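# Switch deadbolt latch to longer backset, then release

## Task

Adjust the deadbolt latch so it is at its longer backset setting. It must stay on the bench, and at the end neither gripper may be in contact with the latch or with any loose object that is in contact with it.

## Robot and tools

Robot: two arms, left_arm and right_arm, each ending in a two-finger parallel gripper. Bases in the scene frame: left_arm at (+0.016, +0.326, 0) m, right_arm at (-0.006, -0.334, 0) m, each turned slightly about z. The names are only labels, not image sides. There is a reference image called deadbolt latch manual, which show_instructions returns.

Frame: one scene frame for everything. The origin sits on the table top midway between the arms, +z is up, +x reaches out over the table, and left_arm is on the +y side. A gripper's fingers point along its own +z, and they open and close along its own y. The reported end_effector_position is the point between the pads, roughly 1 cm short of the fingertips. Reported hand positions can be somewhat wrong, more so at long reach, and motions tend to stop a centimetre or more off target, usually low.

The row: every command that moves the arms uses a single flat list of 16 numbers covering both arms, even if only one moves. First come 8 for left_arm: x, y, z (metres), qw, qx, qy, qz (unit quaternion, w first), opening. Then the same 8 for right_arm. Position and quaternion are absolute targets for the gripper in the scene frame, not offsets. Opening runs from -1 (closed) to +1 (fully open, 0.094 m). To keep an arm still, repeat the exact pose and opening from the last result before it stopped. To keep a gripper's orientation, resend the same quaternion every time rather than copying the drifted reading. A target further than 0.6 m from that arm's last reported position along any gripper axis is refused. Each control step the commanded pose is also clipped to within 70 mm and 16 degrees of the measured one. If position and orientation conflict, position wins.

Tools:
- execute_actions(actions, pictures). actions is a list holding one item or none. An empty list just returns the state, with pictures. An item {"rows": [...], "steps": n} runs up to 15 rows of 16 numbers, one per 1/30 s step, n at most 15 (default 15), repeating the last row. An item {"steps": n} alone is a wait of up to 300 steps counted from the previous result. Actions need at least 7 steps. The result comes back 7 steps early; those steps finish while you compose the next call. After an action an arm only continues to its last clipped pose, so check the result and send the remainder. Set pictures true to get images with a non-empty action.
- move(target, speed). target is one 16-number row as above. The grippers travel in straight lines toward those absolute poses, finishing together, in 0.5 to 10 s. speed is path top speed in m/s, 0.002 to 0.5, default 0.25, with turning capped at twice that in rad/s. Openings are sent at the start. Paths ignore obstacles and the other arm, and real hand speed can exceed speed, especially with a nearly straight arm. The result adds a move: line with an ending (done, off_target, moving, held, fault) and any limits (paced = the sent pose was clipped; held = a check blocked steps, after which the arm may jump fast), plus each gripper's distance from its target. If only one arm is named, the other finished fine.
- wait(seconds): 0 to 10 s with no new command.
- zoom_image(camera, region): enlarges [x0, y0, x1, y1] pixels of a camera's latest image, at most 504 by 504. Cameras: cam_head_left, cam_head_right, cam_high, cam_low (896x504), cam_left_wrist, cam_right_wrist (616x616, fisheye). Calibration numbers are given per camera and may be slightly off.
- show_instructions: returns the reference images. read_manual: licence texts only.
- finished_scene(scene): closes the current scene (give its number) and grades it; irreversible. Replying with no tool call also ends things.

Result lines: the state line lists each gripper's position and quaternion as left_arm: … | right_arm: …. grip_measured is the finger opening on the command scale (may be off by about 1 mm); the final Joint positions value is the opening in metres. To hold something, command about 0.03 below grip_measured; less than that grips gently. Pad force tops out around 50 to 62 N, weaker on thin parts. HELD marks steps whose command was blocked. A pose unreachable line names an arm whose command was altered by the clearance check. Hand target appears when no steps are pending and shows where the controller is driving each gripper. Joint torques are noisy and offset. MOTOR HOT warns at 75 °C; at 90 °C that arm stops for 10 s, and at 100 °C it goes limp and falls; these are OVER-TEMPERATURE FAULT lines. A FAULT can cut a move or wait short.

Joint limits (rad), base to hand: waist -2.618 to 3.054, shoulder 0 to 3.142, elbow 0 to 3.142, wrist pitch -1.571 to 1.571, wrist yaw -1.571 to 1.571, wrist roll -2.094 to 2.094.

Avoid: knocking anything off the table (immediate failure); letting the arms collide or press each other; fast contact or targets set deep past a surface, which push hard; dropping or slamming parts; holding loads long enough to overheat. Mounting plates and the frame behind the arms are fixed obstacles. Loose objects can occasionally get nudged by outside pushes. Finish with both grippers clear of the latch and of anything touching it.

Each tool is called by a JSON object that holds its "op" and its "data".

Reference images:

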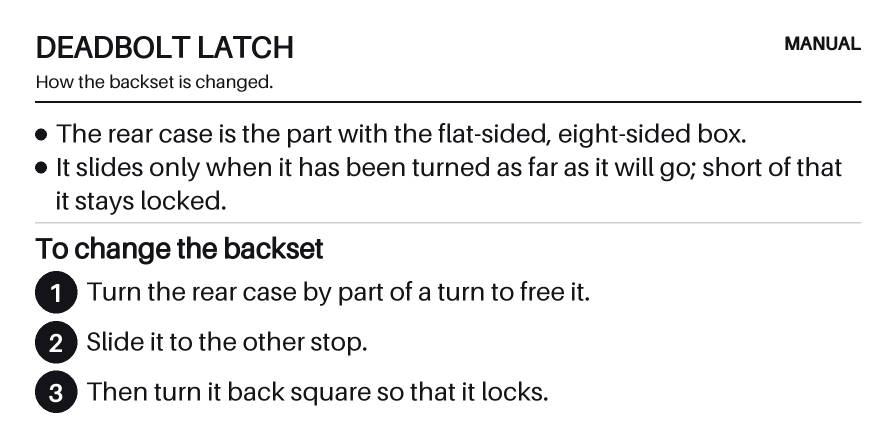

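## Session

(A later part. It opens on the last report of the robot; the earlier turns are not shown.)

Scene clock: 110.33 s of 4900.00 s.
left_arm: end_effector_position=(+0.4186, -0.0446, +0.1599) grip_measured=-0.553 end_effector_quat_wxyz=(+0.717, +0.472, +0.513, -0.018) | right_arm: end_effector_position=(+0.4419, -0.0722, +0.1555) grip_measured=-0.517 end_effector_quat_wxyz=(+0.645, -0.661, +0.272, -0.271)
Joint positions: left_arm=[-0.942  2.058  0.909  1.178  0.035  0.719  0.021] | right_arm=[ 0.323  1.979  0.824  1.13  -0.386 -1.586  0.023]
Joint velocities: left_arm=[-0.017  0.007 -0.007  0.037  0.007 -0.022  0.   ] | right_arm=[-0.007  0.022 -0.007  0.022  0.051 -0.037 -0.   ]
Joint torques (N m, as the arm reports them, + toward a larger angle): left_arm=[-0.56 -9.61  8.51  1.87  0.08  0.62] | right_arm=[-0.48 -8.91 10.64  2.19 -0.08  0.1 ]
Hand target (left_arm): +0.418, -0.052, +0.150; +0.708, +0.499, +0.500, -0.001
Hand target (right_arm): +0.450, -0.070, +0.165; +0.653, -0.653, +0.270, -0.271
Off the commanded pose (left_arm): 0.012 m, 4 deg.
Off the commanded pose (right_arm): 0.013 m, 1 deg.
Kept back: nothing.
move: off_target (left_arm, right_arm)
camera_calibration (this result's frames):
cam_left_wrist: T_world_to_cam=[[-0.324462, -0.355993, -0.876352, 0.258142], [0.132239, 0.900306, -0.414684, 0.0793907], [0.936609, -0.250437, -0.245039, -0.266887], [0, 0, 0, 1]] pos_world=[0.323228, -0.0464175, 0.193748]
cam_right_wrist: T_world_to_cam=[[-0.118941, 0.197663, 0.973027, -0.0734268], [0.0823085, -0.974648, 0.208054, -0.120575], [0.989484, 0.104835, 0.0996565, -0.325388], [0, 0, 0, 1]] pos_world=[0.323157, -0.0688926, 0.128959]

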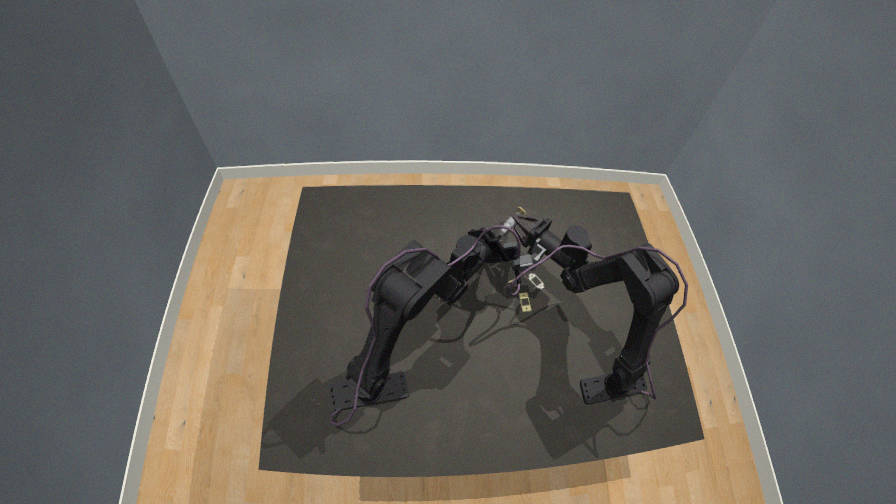

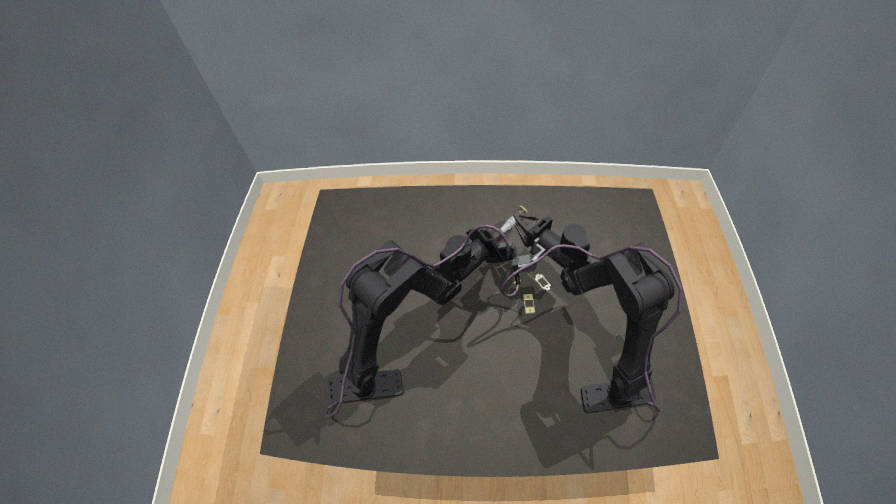

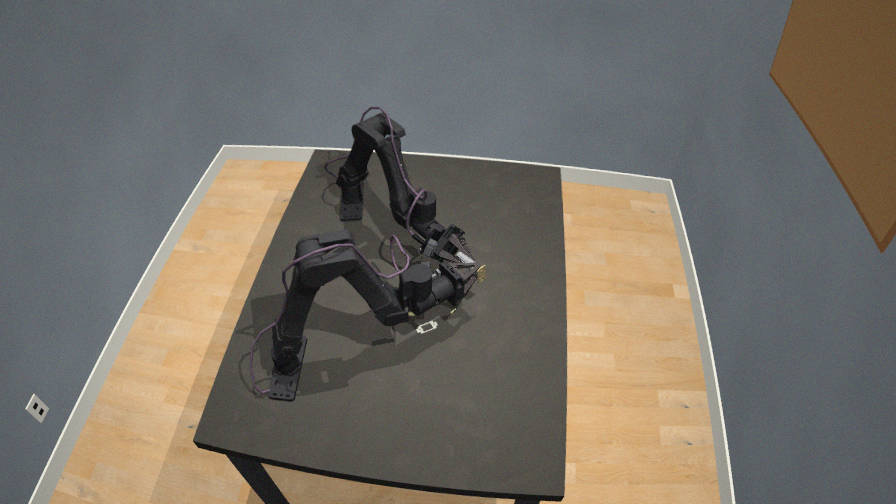

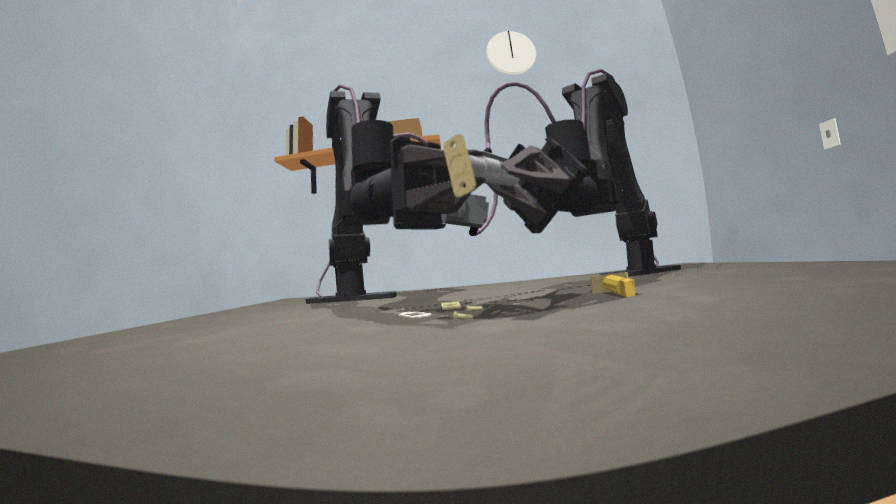

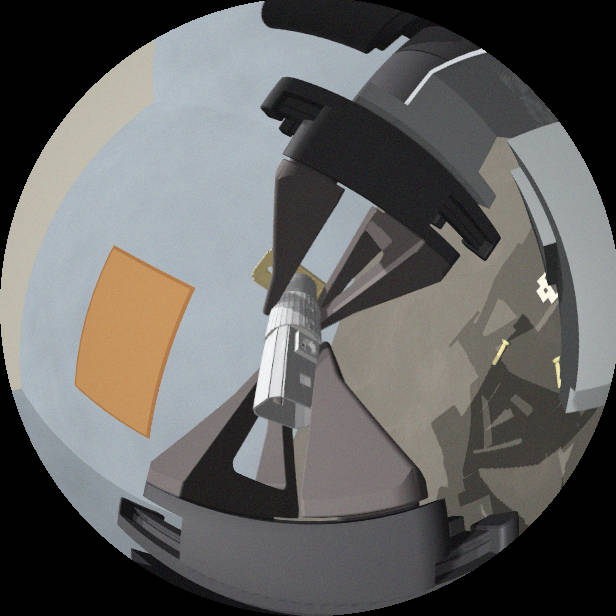

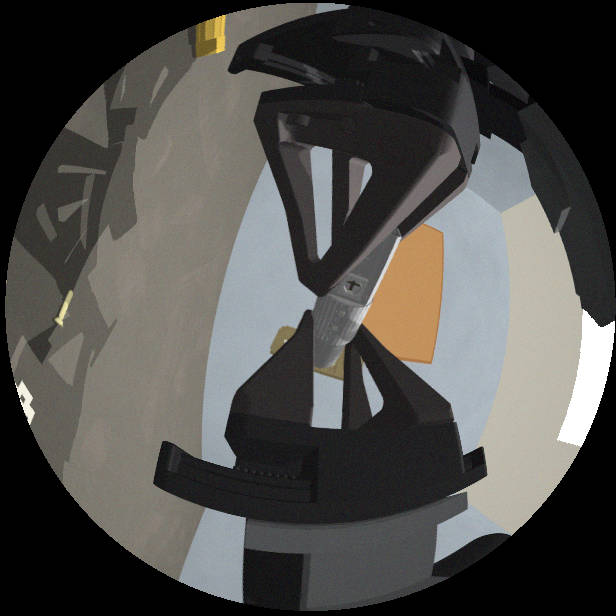

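{"op": "move", "data": {"target": [0.4181, -0.0522, 0.150, 0.6533, 0.2706, 0.6533, -0.2706, -0.6, 0.45, -0.07, 0.165, 0.6533, -0.6533, 0.2706, -0.2706, -0.6], "speed": 0.1}}

Scene clock: 116.33 s of 4900.00 s.
left_arm: end_effector_position=(+0.4152, -0.0483, +0.1528) grip_measured=-0.597 end_effector_quat_wxyz=(+0.655, +0.279, +0.650, -0.267) | right_arm: end_effector_position=(+0.4421, -0.0724, +0.1553) grip_measured=-0.517 end_effector_quat_wxyz=(+0.645, -0.660, +0.275, -0.269)
Joint positions: left_arm=[-0.945  2.058  0.909  1.149  0.055  0.018  0.019] | right_arm=[ 0.323  1.979  0.824  1.129 -0.384 -1.58   0.023]
Joint velocities: left_arm=[ 0.007 -0.017  0.002 -0.007 -0.022 -0.007  0.001] | right_arm=[ 0.022  0.002  0.007 -0.037 -0.037 -0.037  0.   ]
Joint torques (N m, as the arm reports them, + toward a larger angle): left_arm=[-0.38 -9.66  8.68  2.12 -0.13 -0.14] | right_arm=[-0.35 -8.84 10.75  2.2  -0.09  0.06]
Hand target (left_arm): +0.418, -0.052, +0.150; +0.653, +0.271, +0.653, -0.271
Hand target (right_arm): +0.450, -0.070, +0.165; +0.653, -0.653, +0.271, -0.271
Off the commanded pose (left_arm): 0.006 m, 1 deg.
Off the commanded pose (right_arm): 0.013 m, 1 deg.
Kept back: nothing.
move: off_target (right_arm)
camera_calibration (this result's frames):
cam_left_wrist: T_world_to_cam=[[-0.671649, -0.648156, -0.358861, 0.300436], [-0.162963, 0.601764, -0.781871, 0.244462], [0.722724, -0.466662, -0.5098, -0.147511], [0, 0, 0, 1]] pos_world=[0.348236, -0.0212171, 0.223752]
cam_right_wrist: T_world_to_cam=[[-0.113759, 0.19396, 0.974391, -0.0759597], [0.0817116, -0.975609, 0.203742, -0.119879], [0.990143, 0.102797, 0.095135, -0.325271], [0, 0, 0, 1]] pos_world=[0.323219, -0.0687848, 0.129383]

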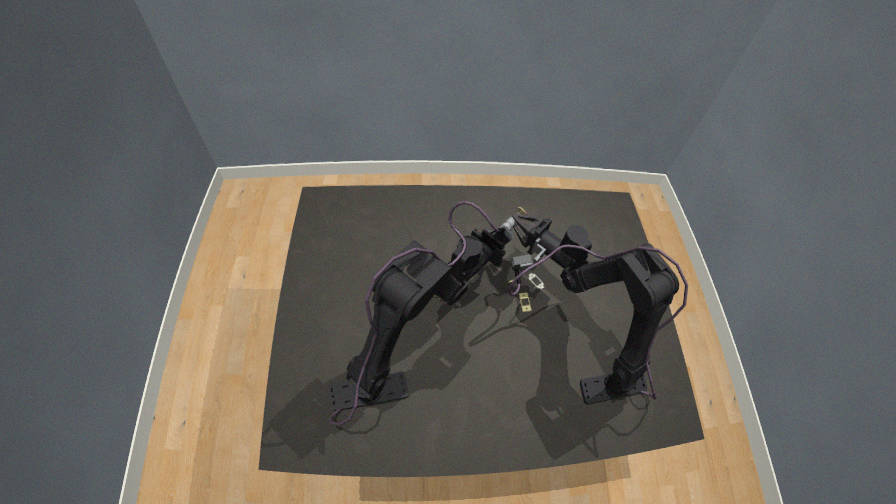

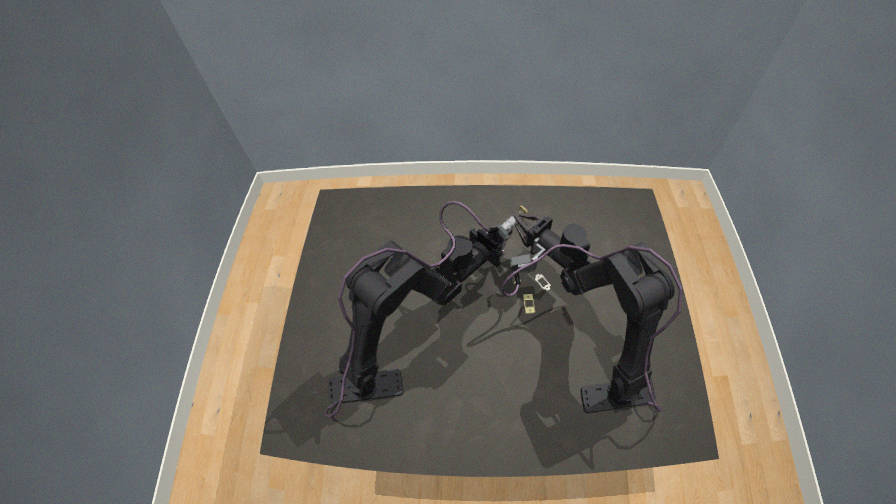

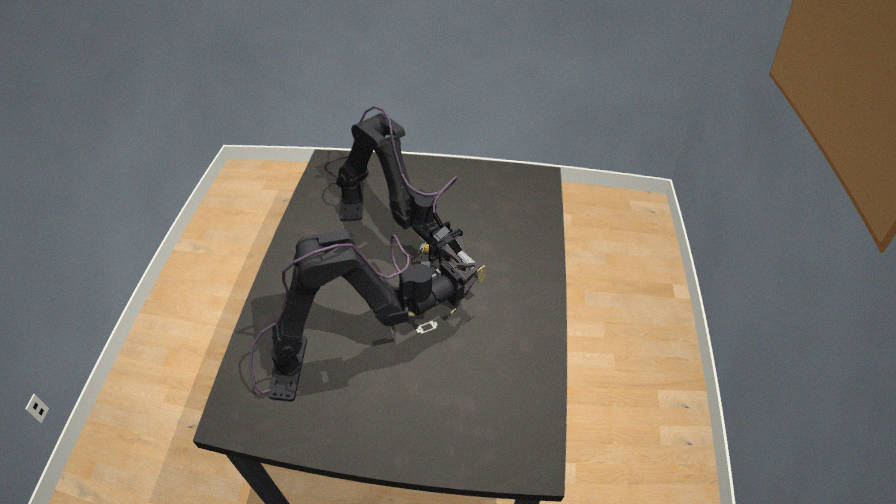

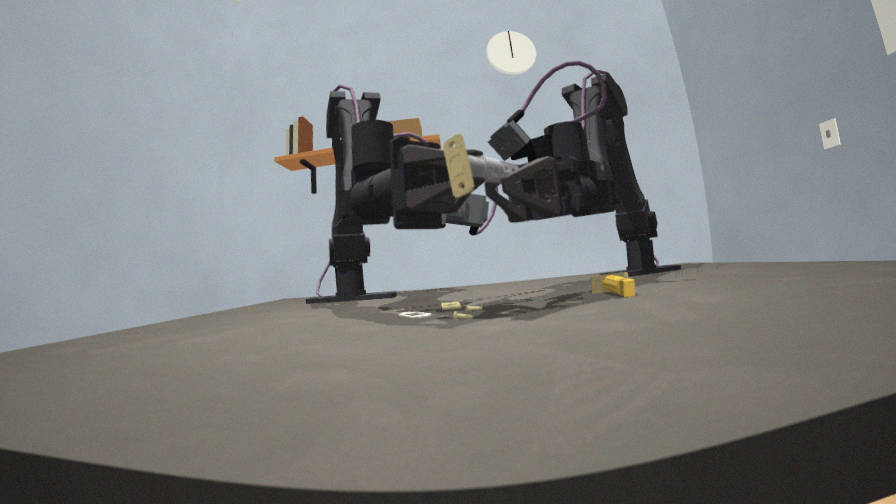

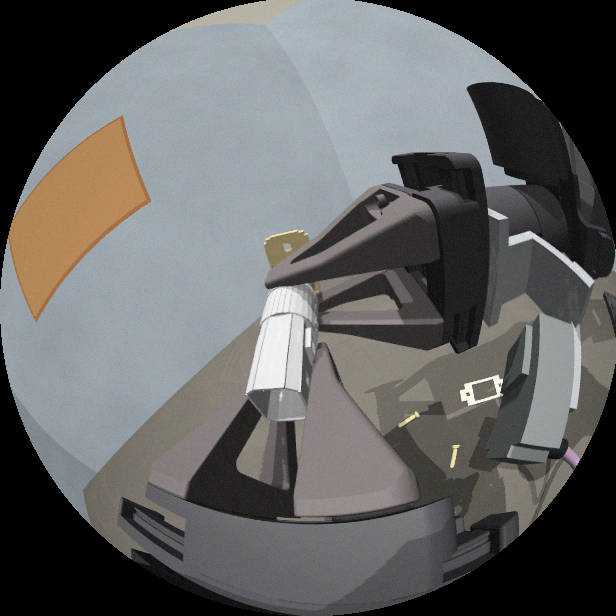

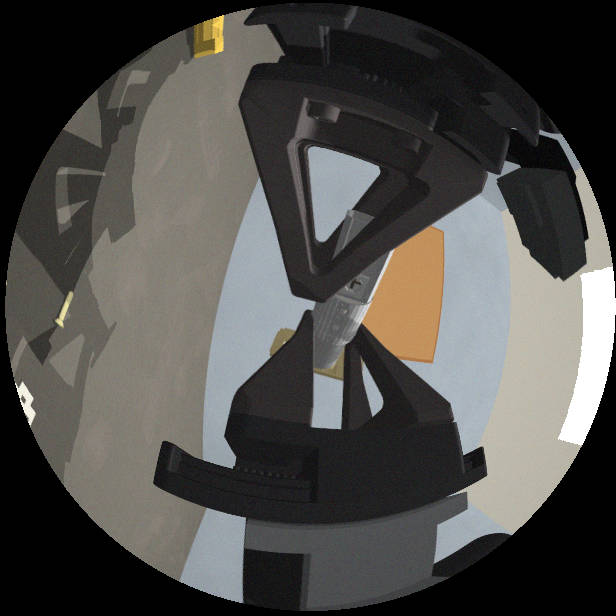

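{"op": "zoom_image", "data": {"camera": "cam_left_wrist", "region": [190, 220, 400, 430]}}

{"op": "zoom_image", "data": {"camera": "cam_low", "region": [420, 120, 600, 230]}}

Region (190, 220, 400, 430) of cam_left_wrist's 616x616 image, scaled by 2.400, with more detail than that image has.

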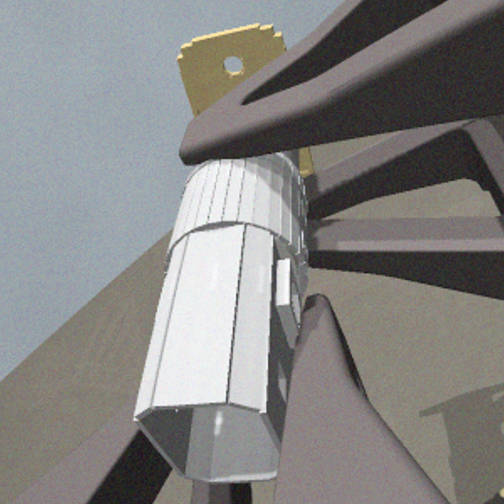

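Region (420, 120, 600, 230) of cam_low's 896x504 image, scaled by 2.800, with more detail than that image has.

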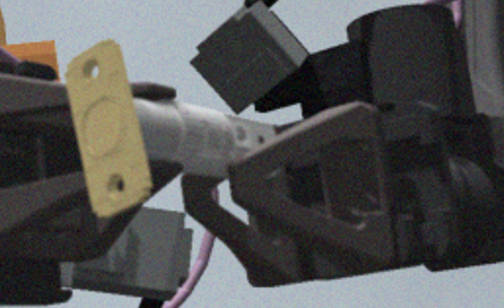

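{"op": "move", "data": {"target": [0.4181, -0.0522, 0.168, 0.6533, 0.2706, 0.6533, -0.2706, -0.1, 0.45, -0.07, 0.165, 0.6533, -0.6533, 0.2706, -0.2706, -0.6], "speed": 0.05}}

Scene clock: 118.87 s of 4900.00 s.
left_arm: end_effector_position=(+0.4169, -0.0496, +0.1571) grip_measured=-0.103 end_effector_quat_wxyz=(+0.651, +0.276, +0.654, -0.268) | right_arm: end_effector_position=(+0.4419, -0.0723, +0.1529) grip_measured=-0.517 end_effector_quat_wxyz=(+0.643, -0.663, +0.277, -0.266)
Joint positions: left_arm=[-0.945  2.043  0.922  1.112  0.054  0.009  0.042] | right_arm=[ 0.323  1.979  0.824  1.119 -0.385 -1.581  0.023]
Joint velocities: left_arm=[ 0.002  0.002 -0.002 -0.037 -0.066 -0.007 -0.001] | right_arm=[ 0.017  0.032 -0.027 -0.051 -0.037 -0.037  0.001]
Joint torques (N m, as the arm reports them, + toward a larger angle): left_arm=[ -0.41 -13.44   8.47   1.85  -0.14  -0.11] | right_arm=[-0.37 -8.9  10.65  2.32 -0.1   0.06]
Hand target (left_arm): +0.418, -0.052, +0.168; +0.654, +0.271, +0.653, -0.271
Hand target (right_arm): +0.449, -0.070, +0.165; +0.653, -0.653, +0.271, -0.271
Off the commanded pose (left_arm): 0.011 m, 1 deg.
Off the commanded pose (right_arm): 0.015 m, 2 deg.
Kept back: nothing.
move: off_target (left_arm, right_arm)
camera_calibration (this result's frames):
cam_left_wrist: T_world_to_cam=[[-0.675389, -0.649234, -0.349779, 0.302397], [-0.173612, 0.600947, -0.780206, 0.253051], [0.716735, -0.466217, -0.518588, -0.143232], [0, 0, 0, 1]] pos_world=[0.350827, -0.0225212, 0.228926]
cam_right_wrist: T_world_to_cam=[[-0.105318, 0.197799, 0.974569, -0.077212], [0.0846639, -0.974677, 0.20697, -0.121003], [0.990828, 0.104308, 0.0859044, -0.323635], [0, 0, 0, 1]] pos_world=[0.322779, -0.0689084, 0.128094]

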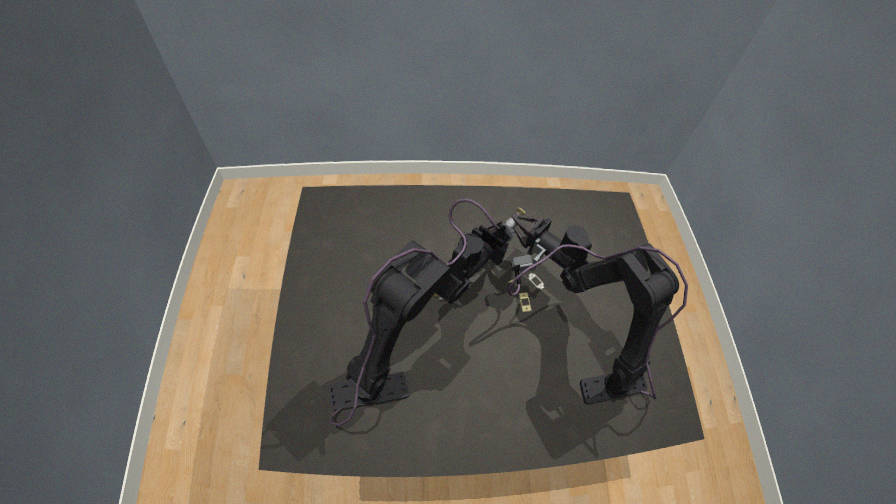

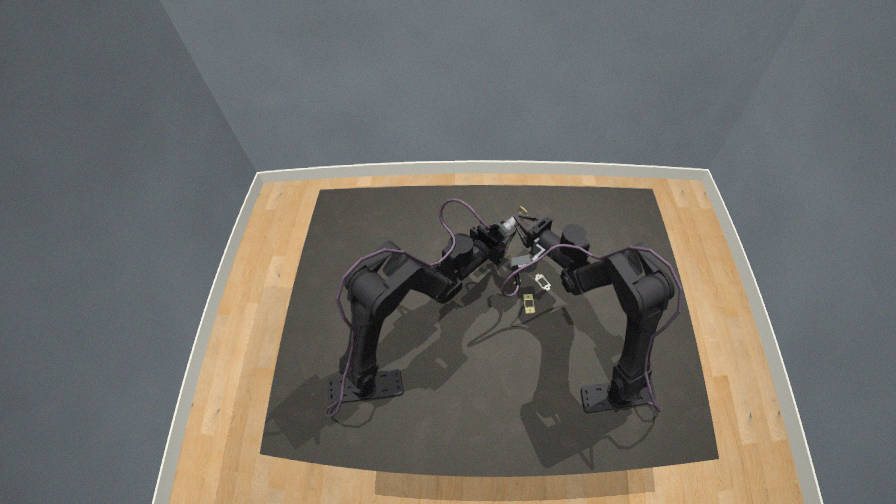

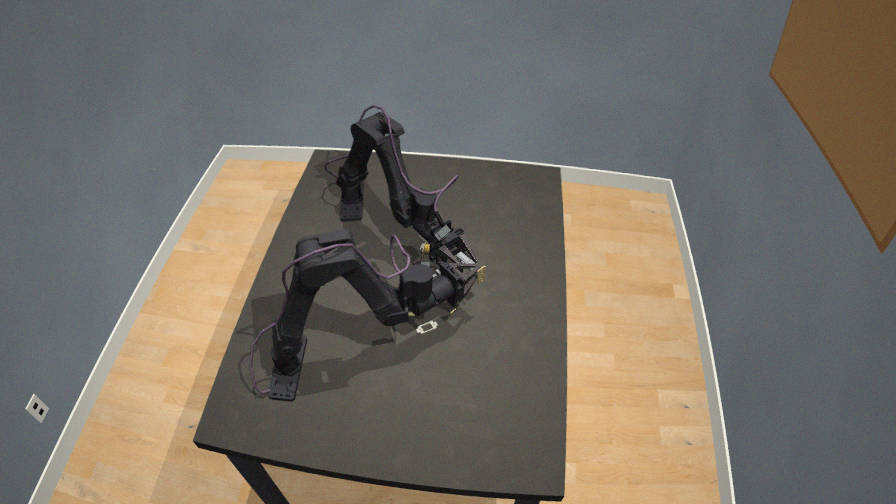

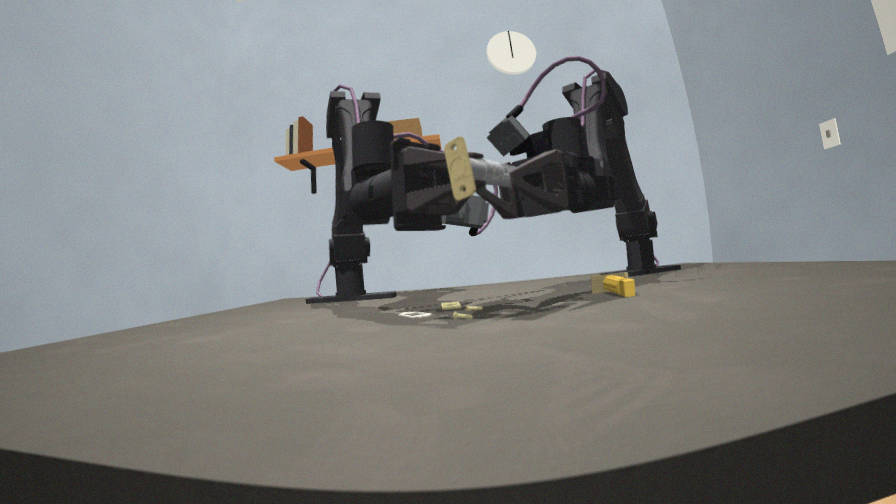

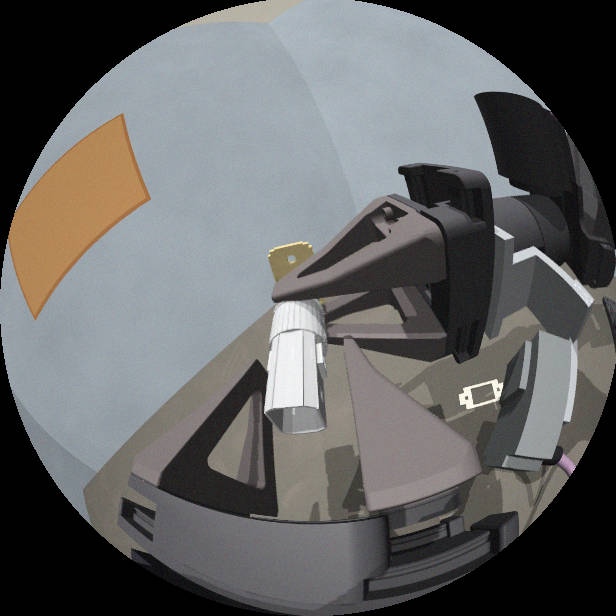

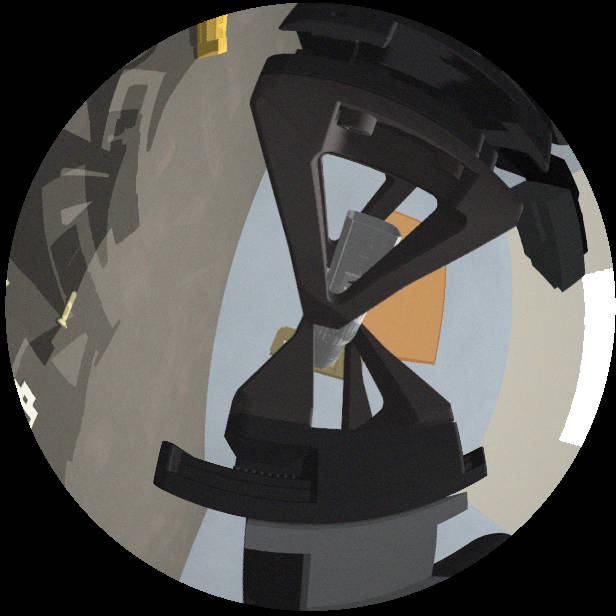

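{"op": "zoom_image", "data": {"camera": "cam_low", "region": [420, 120, 600, 230]}}

Region (420, 120, 600, 230) of cam_low's 896x504 image, scaled by 2.800, with more detail than that image has.

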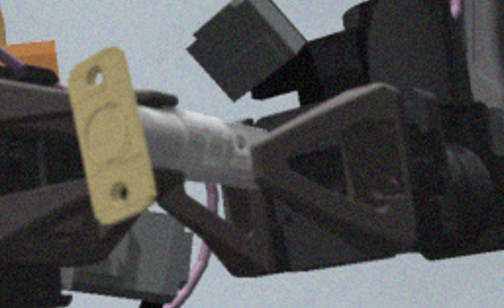

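{"op": "move", "data": {"target": [0.4181, -0.0522, 0.182, 0.6533, 0.2706, 0.6533, -0.2706, -0.1, 0.45, -0.07, 0.165, 0.6533, -0.6533, 0.2706, -0.2706, -0.6], "speed": 0.05}}

Scene clock: 121.40 s of 4900.00 s.
left_arm: end_effector_position=(+0.4171, -0.0498, +0.1711) grip_measured=-0.103 end_effector_quat_wxyz=(+0.651, +0.276, +0.654, -0.269) | right_arm: end_effector_position=(+0.4418, -0.0723, +0.1523) grip_measured=-0.517 end_effector_quat_wxyz=(+0.642, -0.664, +0.277, -0.266)
Joint positions: left_arm=[-0.945  2.     0.935  1.057  0.054  0.008  0.042] | right_arm=[ 0.323  1.979  0.824  1.117 -0.386 -1.582  0.023]
Joint velocities: left_arm=[-0.007 -0.022  0.012  0.037 -0.007 -0.007  0.001] | right_arm=[-0.022 -0.002  0.002  0.037  0.022  0.022  0.001]
Joint torques (N m, as the arm reports them, + toward a larger angle): left_arm=[ -0.45 -13.19   8.65   1.85  -0.12  -0.07] | right_arm=[-0.37 -8.96 10.63  2.33 -0.09  0.06]
Hand target (left_arm): +0.418, -0.052, +0.182; +0.653, +0.270, +0.653, -0.271
Hand target (right_arm): +0.449, -0.070, +0.165; +0.653, -0.654, +0.270, -0.271
Off the commanded pose (left_arm): 0.011 m, 1 deg.
Off the commanded pose (right_arm): 0.015 m, 2 deg.
Kept back: nothing.
move: off_target (left_arm, right_arm)
camera_calibration (this result's frames):
cam_left_wrist: T_world_to_cam=[[-0.675673, -0.649336, -0.34904, 0.307275], [-0.17426, 0.600727, -0.780231, 0.264334], [0.71631, -0.466357, -0.519048, -0.135996], [0, 0, 0, 1]] pos_world=[0.351095, -0.022691, 0.242904]
cam_right_wrist: T_world_to_cam=[[-0.103517, 0.199276, 0.974461, -0.077288], [0.0854614, -0.974319, 0.208325, -0.121362], [0.990949, 0.104844, 0.0838279, -0.323215], [0, 0, 0, 1]] pos_world=[0.322661, -0.0689562, 0.127691]

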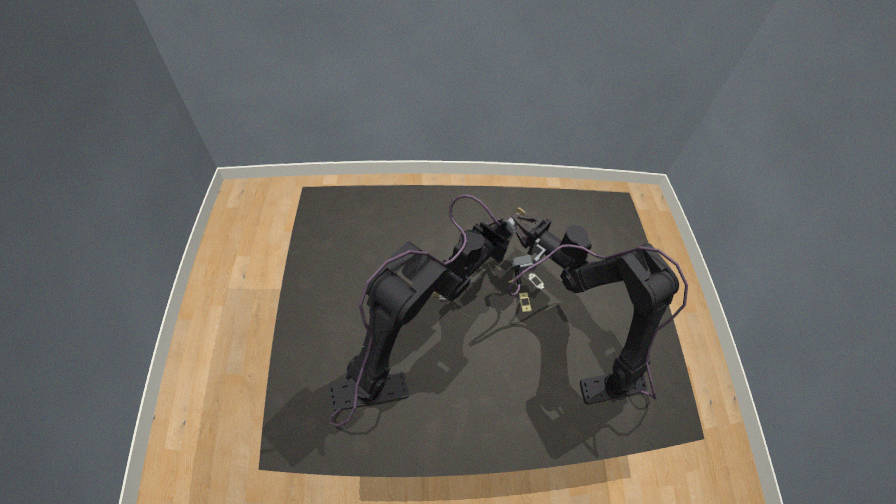

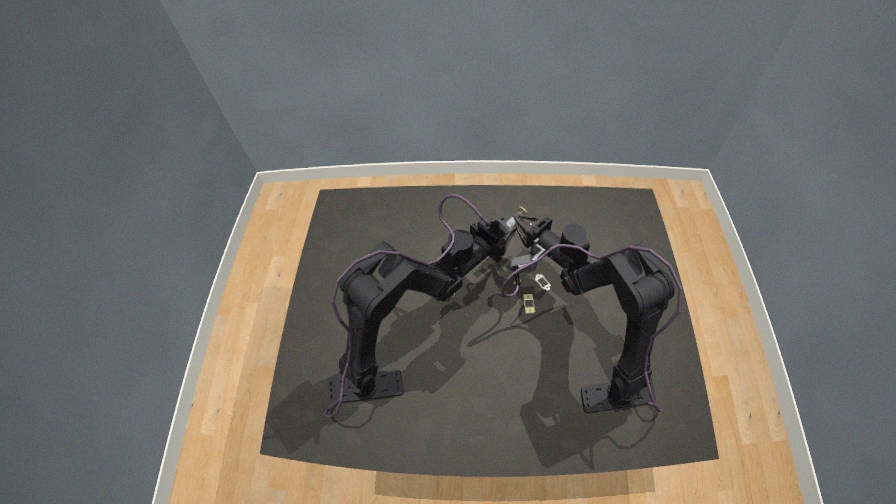

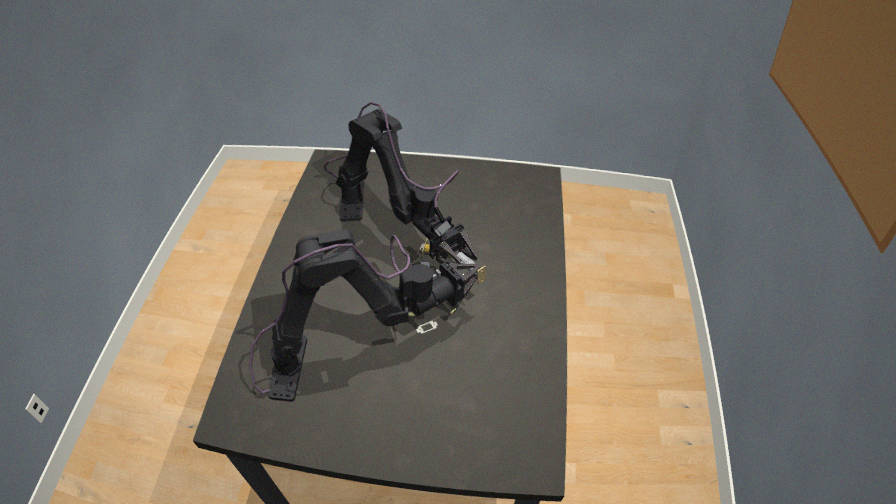

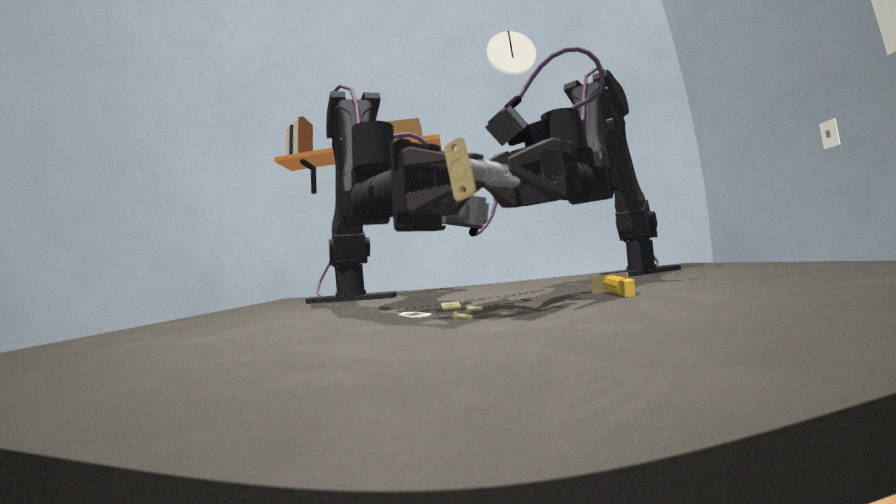

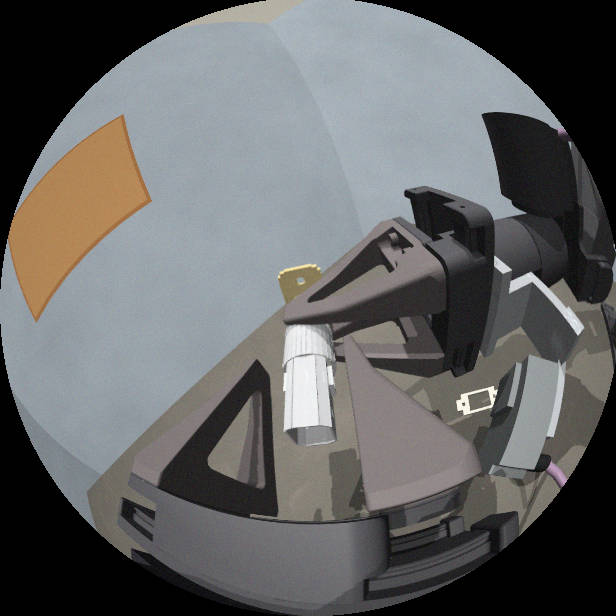

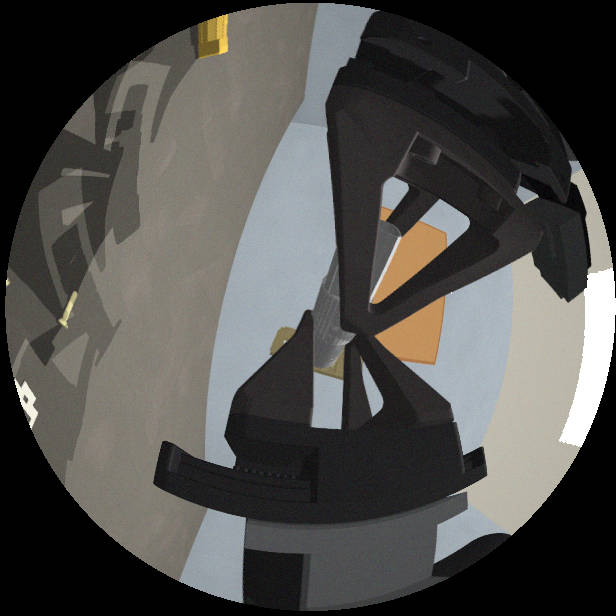

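{"op": "execute_actions", "data": {"actions": [{"rows": [[0.4181, -0.0522, 0.182, 0.6533, 0.2706, 0.6533, -0.2706, -0.6, 0.45, -0.07, 0.165, 0.6533, -0.6533, 0.2706, -0.2706, -0.6]], "steps": 15}], "pictures": false}}

Scene clock: 121.83 s of 4900.00 s.
left_arm: end_effector_position=(+0.4166, -0.0502, +0.1707) grip_measured=-0.523 end_effector_quat_wxyz=(+0.650, +0.277, +0.655, -0.269) | right_arm: end_effector_position=(+0.4419, -0.0723, +0.1523) grip_measured=-0.517 end_effector_quat_wxyz=(+0.642, -0.664, +0.278, -0.266)
Joint positions: left_arm=[-0.946  2.     0.935  1.055  0.055  0.007  0.022] | right_arm=[ 0.323  1.979  0.825  1.116 -0.385 -1.581  0.023]
Joint velocities: left_arm=[-0.007  0.002 -0.017 -0.037 -0.081  0.007  0.   ] | right_arm=[-0.012 -0.007  0.002  0.081  0.037  0.037 -0.001]
Joint torques (N m, as the arm reports them, + toward a larger angle): left_arm=[ -0.3  -13.09   8.85   1.85  -0.15  -0.05] | right_arm=[-0.38 -8.87 10.5   2.35 -0.06  0.07]
Steps of this call (steps 1 to 5: nothing new was sent; steps 6 to 13: the first 8 steps of this action). Readings (end_effector_position):
6: left_arm (+0.4171, -0.0498, +0.1708) | right_arm (+0.4418, -0.0723, +0.1523)
7: left_arm (+0.4168, -0.0500, +0.1707) | right_arm (+0.4418, -0.0723, +0.1523)
9: left_arm (+0.4166, -0.0502, +0.1707) | right_arm (+0.4419, -0.0723, +0.1524)
13: the state above

{"op": "move", "data": {"target": [0.4181, -0.0522, 0.182, 0.5964, 0.1531, 0.6904, -0.3799, -0.6, 0.45, -0.07, 0.165, 0.6533, -0.6533, 0.2706, -0.2706, -0.6], "speed": 0.1}}

Scene clock: 124.37 s of 4900.00 s.
left_arm: end_effector_position=(+0.4172, -0.0495, +0.1657) grip_measured=-0.524 end_effector_quat_wxyz=(+0.599, +0.179, +0.695, -0.356) | right_arm: end_effector_position=(+0.4414, -0.0721, +0.1473) grip_measured=-0.517 end_effector_quat_wxyz=(+0.636, -0.669, +0.282, -0.260)
Joint positions: left_arm=[-0.946  2.     0.935  1.035  0.05  -0.283  0.022] | right_arm=[ 0.323  1.979  0.825  1.095 -0.387 -1.582  0.023]
Joint velocities: left_arm=[ 0.002  0.007  0.022  0.051  0.066 -0.037 -0.001] | right_arm=[ 0.002 -0.002  0.007 -0.095 -0.095  0.022 -0.001]
Joint torques (N m, as the arm reports them, + toward a larger angle): left_arm=[ -0.28 -13.12   8.81   2.07  -0.08  -0.58] | right_arm=[-0.39 -8.98 10.49  2.58 -0.06  0.07]
Hand target (left_arm): +0.418, -0.052, +0.182; +0.597, +0.154, +0.690, -0.380
Hand target (right_arm): +0.449, -0.071, +0.165; +0.653, -0.654, +0.270, -0.271
Off your previous action's commanded pose (left_arm): 0.012 m, 1 deg at its last step (step 7 of this call).
Off your previous action's commanded pose (right_arm): 0.015 m, 2 deg at its last step (step 7 of this call).
Off the commanded pose (left_arm): 0.017 m, 4 deg.
Off the commanded pose (right_arm): 0.020 m, 3 deg.
Kept back: nothing.
move: off_target (left_arm, right_arm)
camera_calibration (this result's frames):
cam_left_wrist: T_world_to_cam=[[-0.716034, -0.695145, -0.0637848, 0.272941], [-0.358508, 0.444601, -0.820854, 0.335857], [0.598971, -0.564892, -0.567565, -0.0866544], [0, 0, 0, 1]] pos_world=[0.367746, -0.00853927, 0.243917]
cam_right_wrist: T_world_to_cam=[[-0.0851266, 0.207627, 0.974497, -0.0800369], [0.0910427, -0.972335, 0.21512, -0.123497], [0.992202, 0.107033, 0.0638686, -0.31992], [0, 0, 0, 1]] pos_world=[0.321855, -0.0692203, 0.124995]

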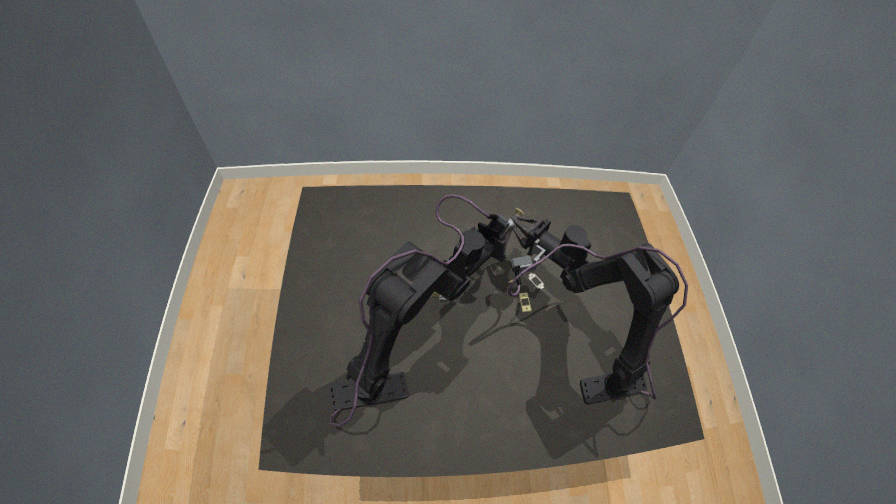

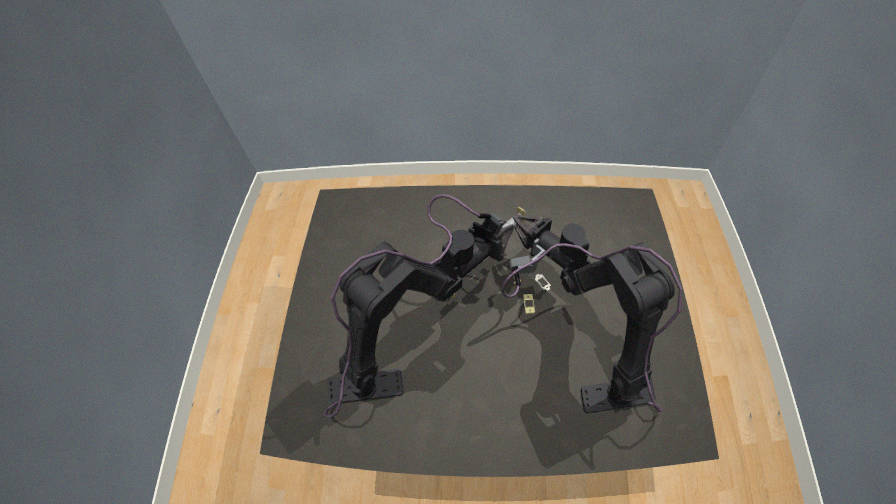

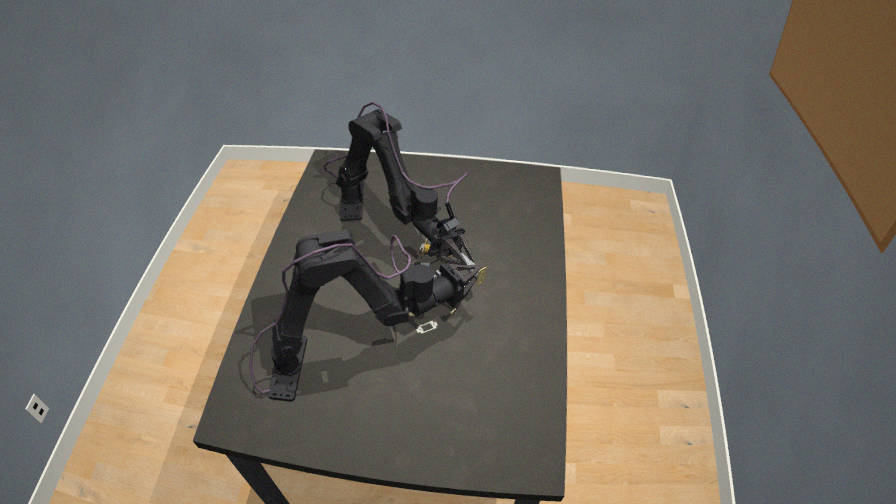

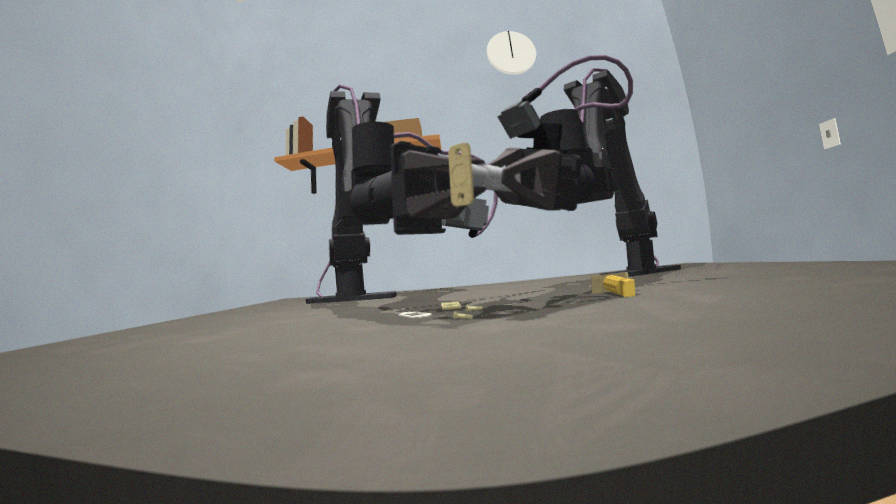

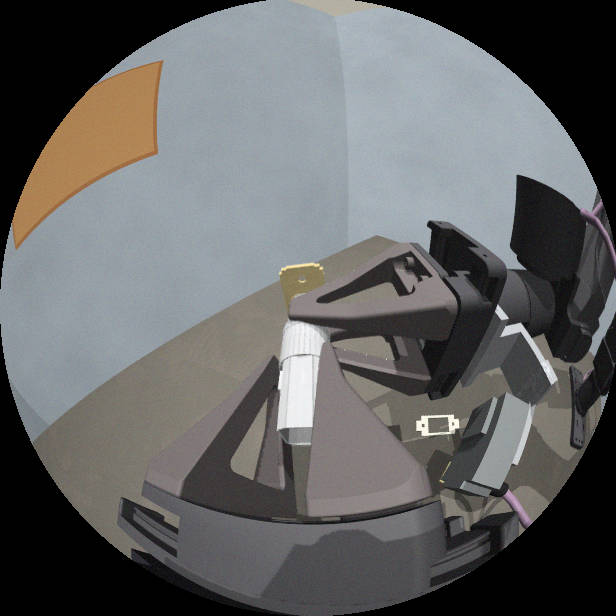

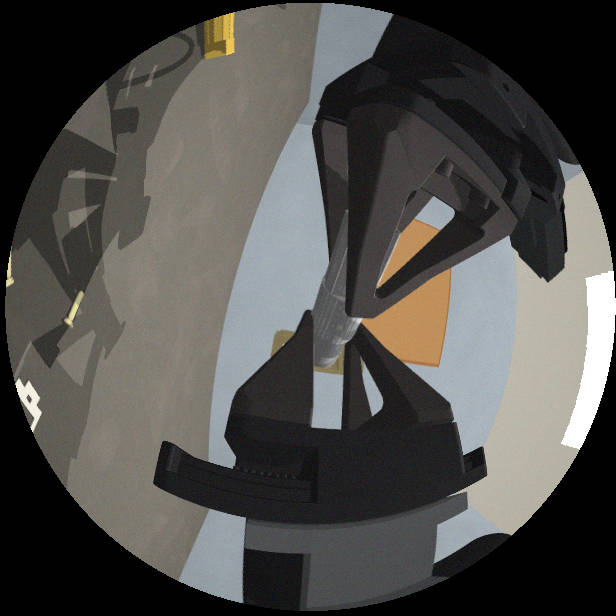

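{"op": "zoom_image", "data": {"camera": "cam_left_wrist", "region": [210, 240, 410, 440]}}

Region (210, 240, 410, 440) of cam_left_wrist's 616x616 image, scaled by 2.520, with more detail than that image has.

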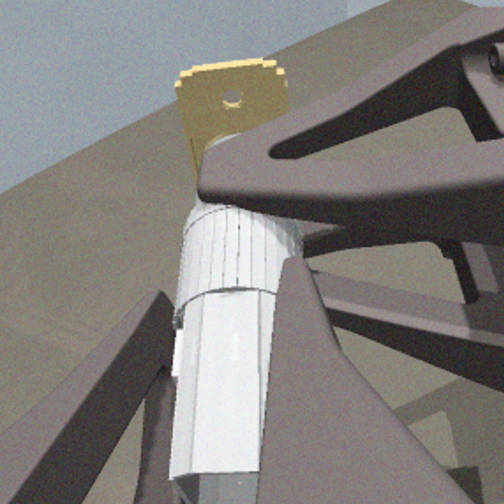

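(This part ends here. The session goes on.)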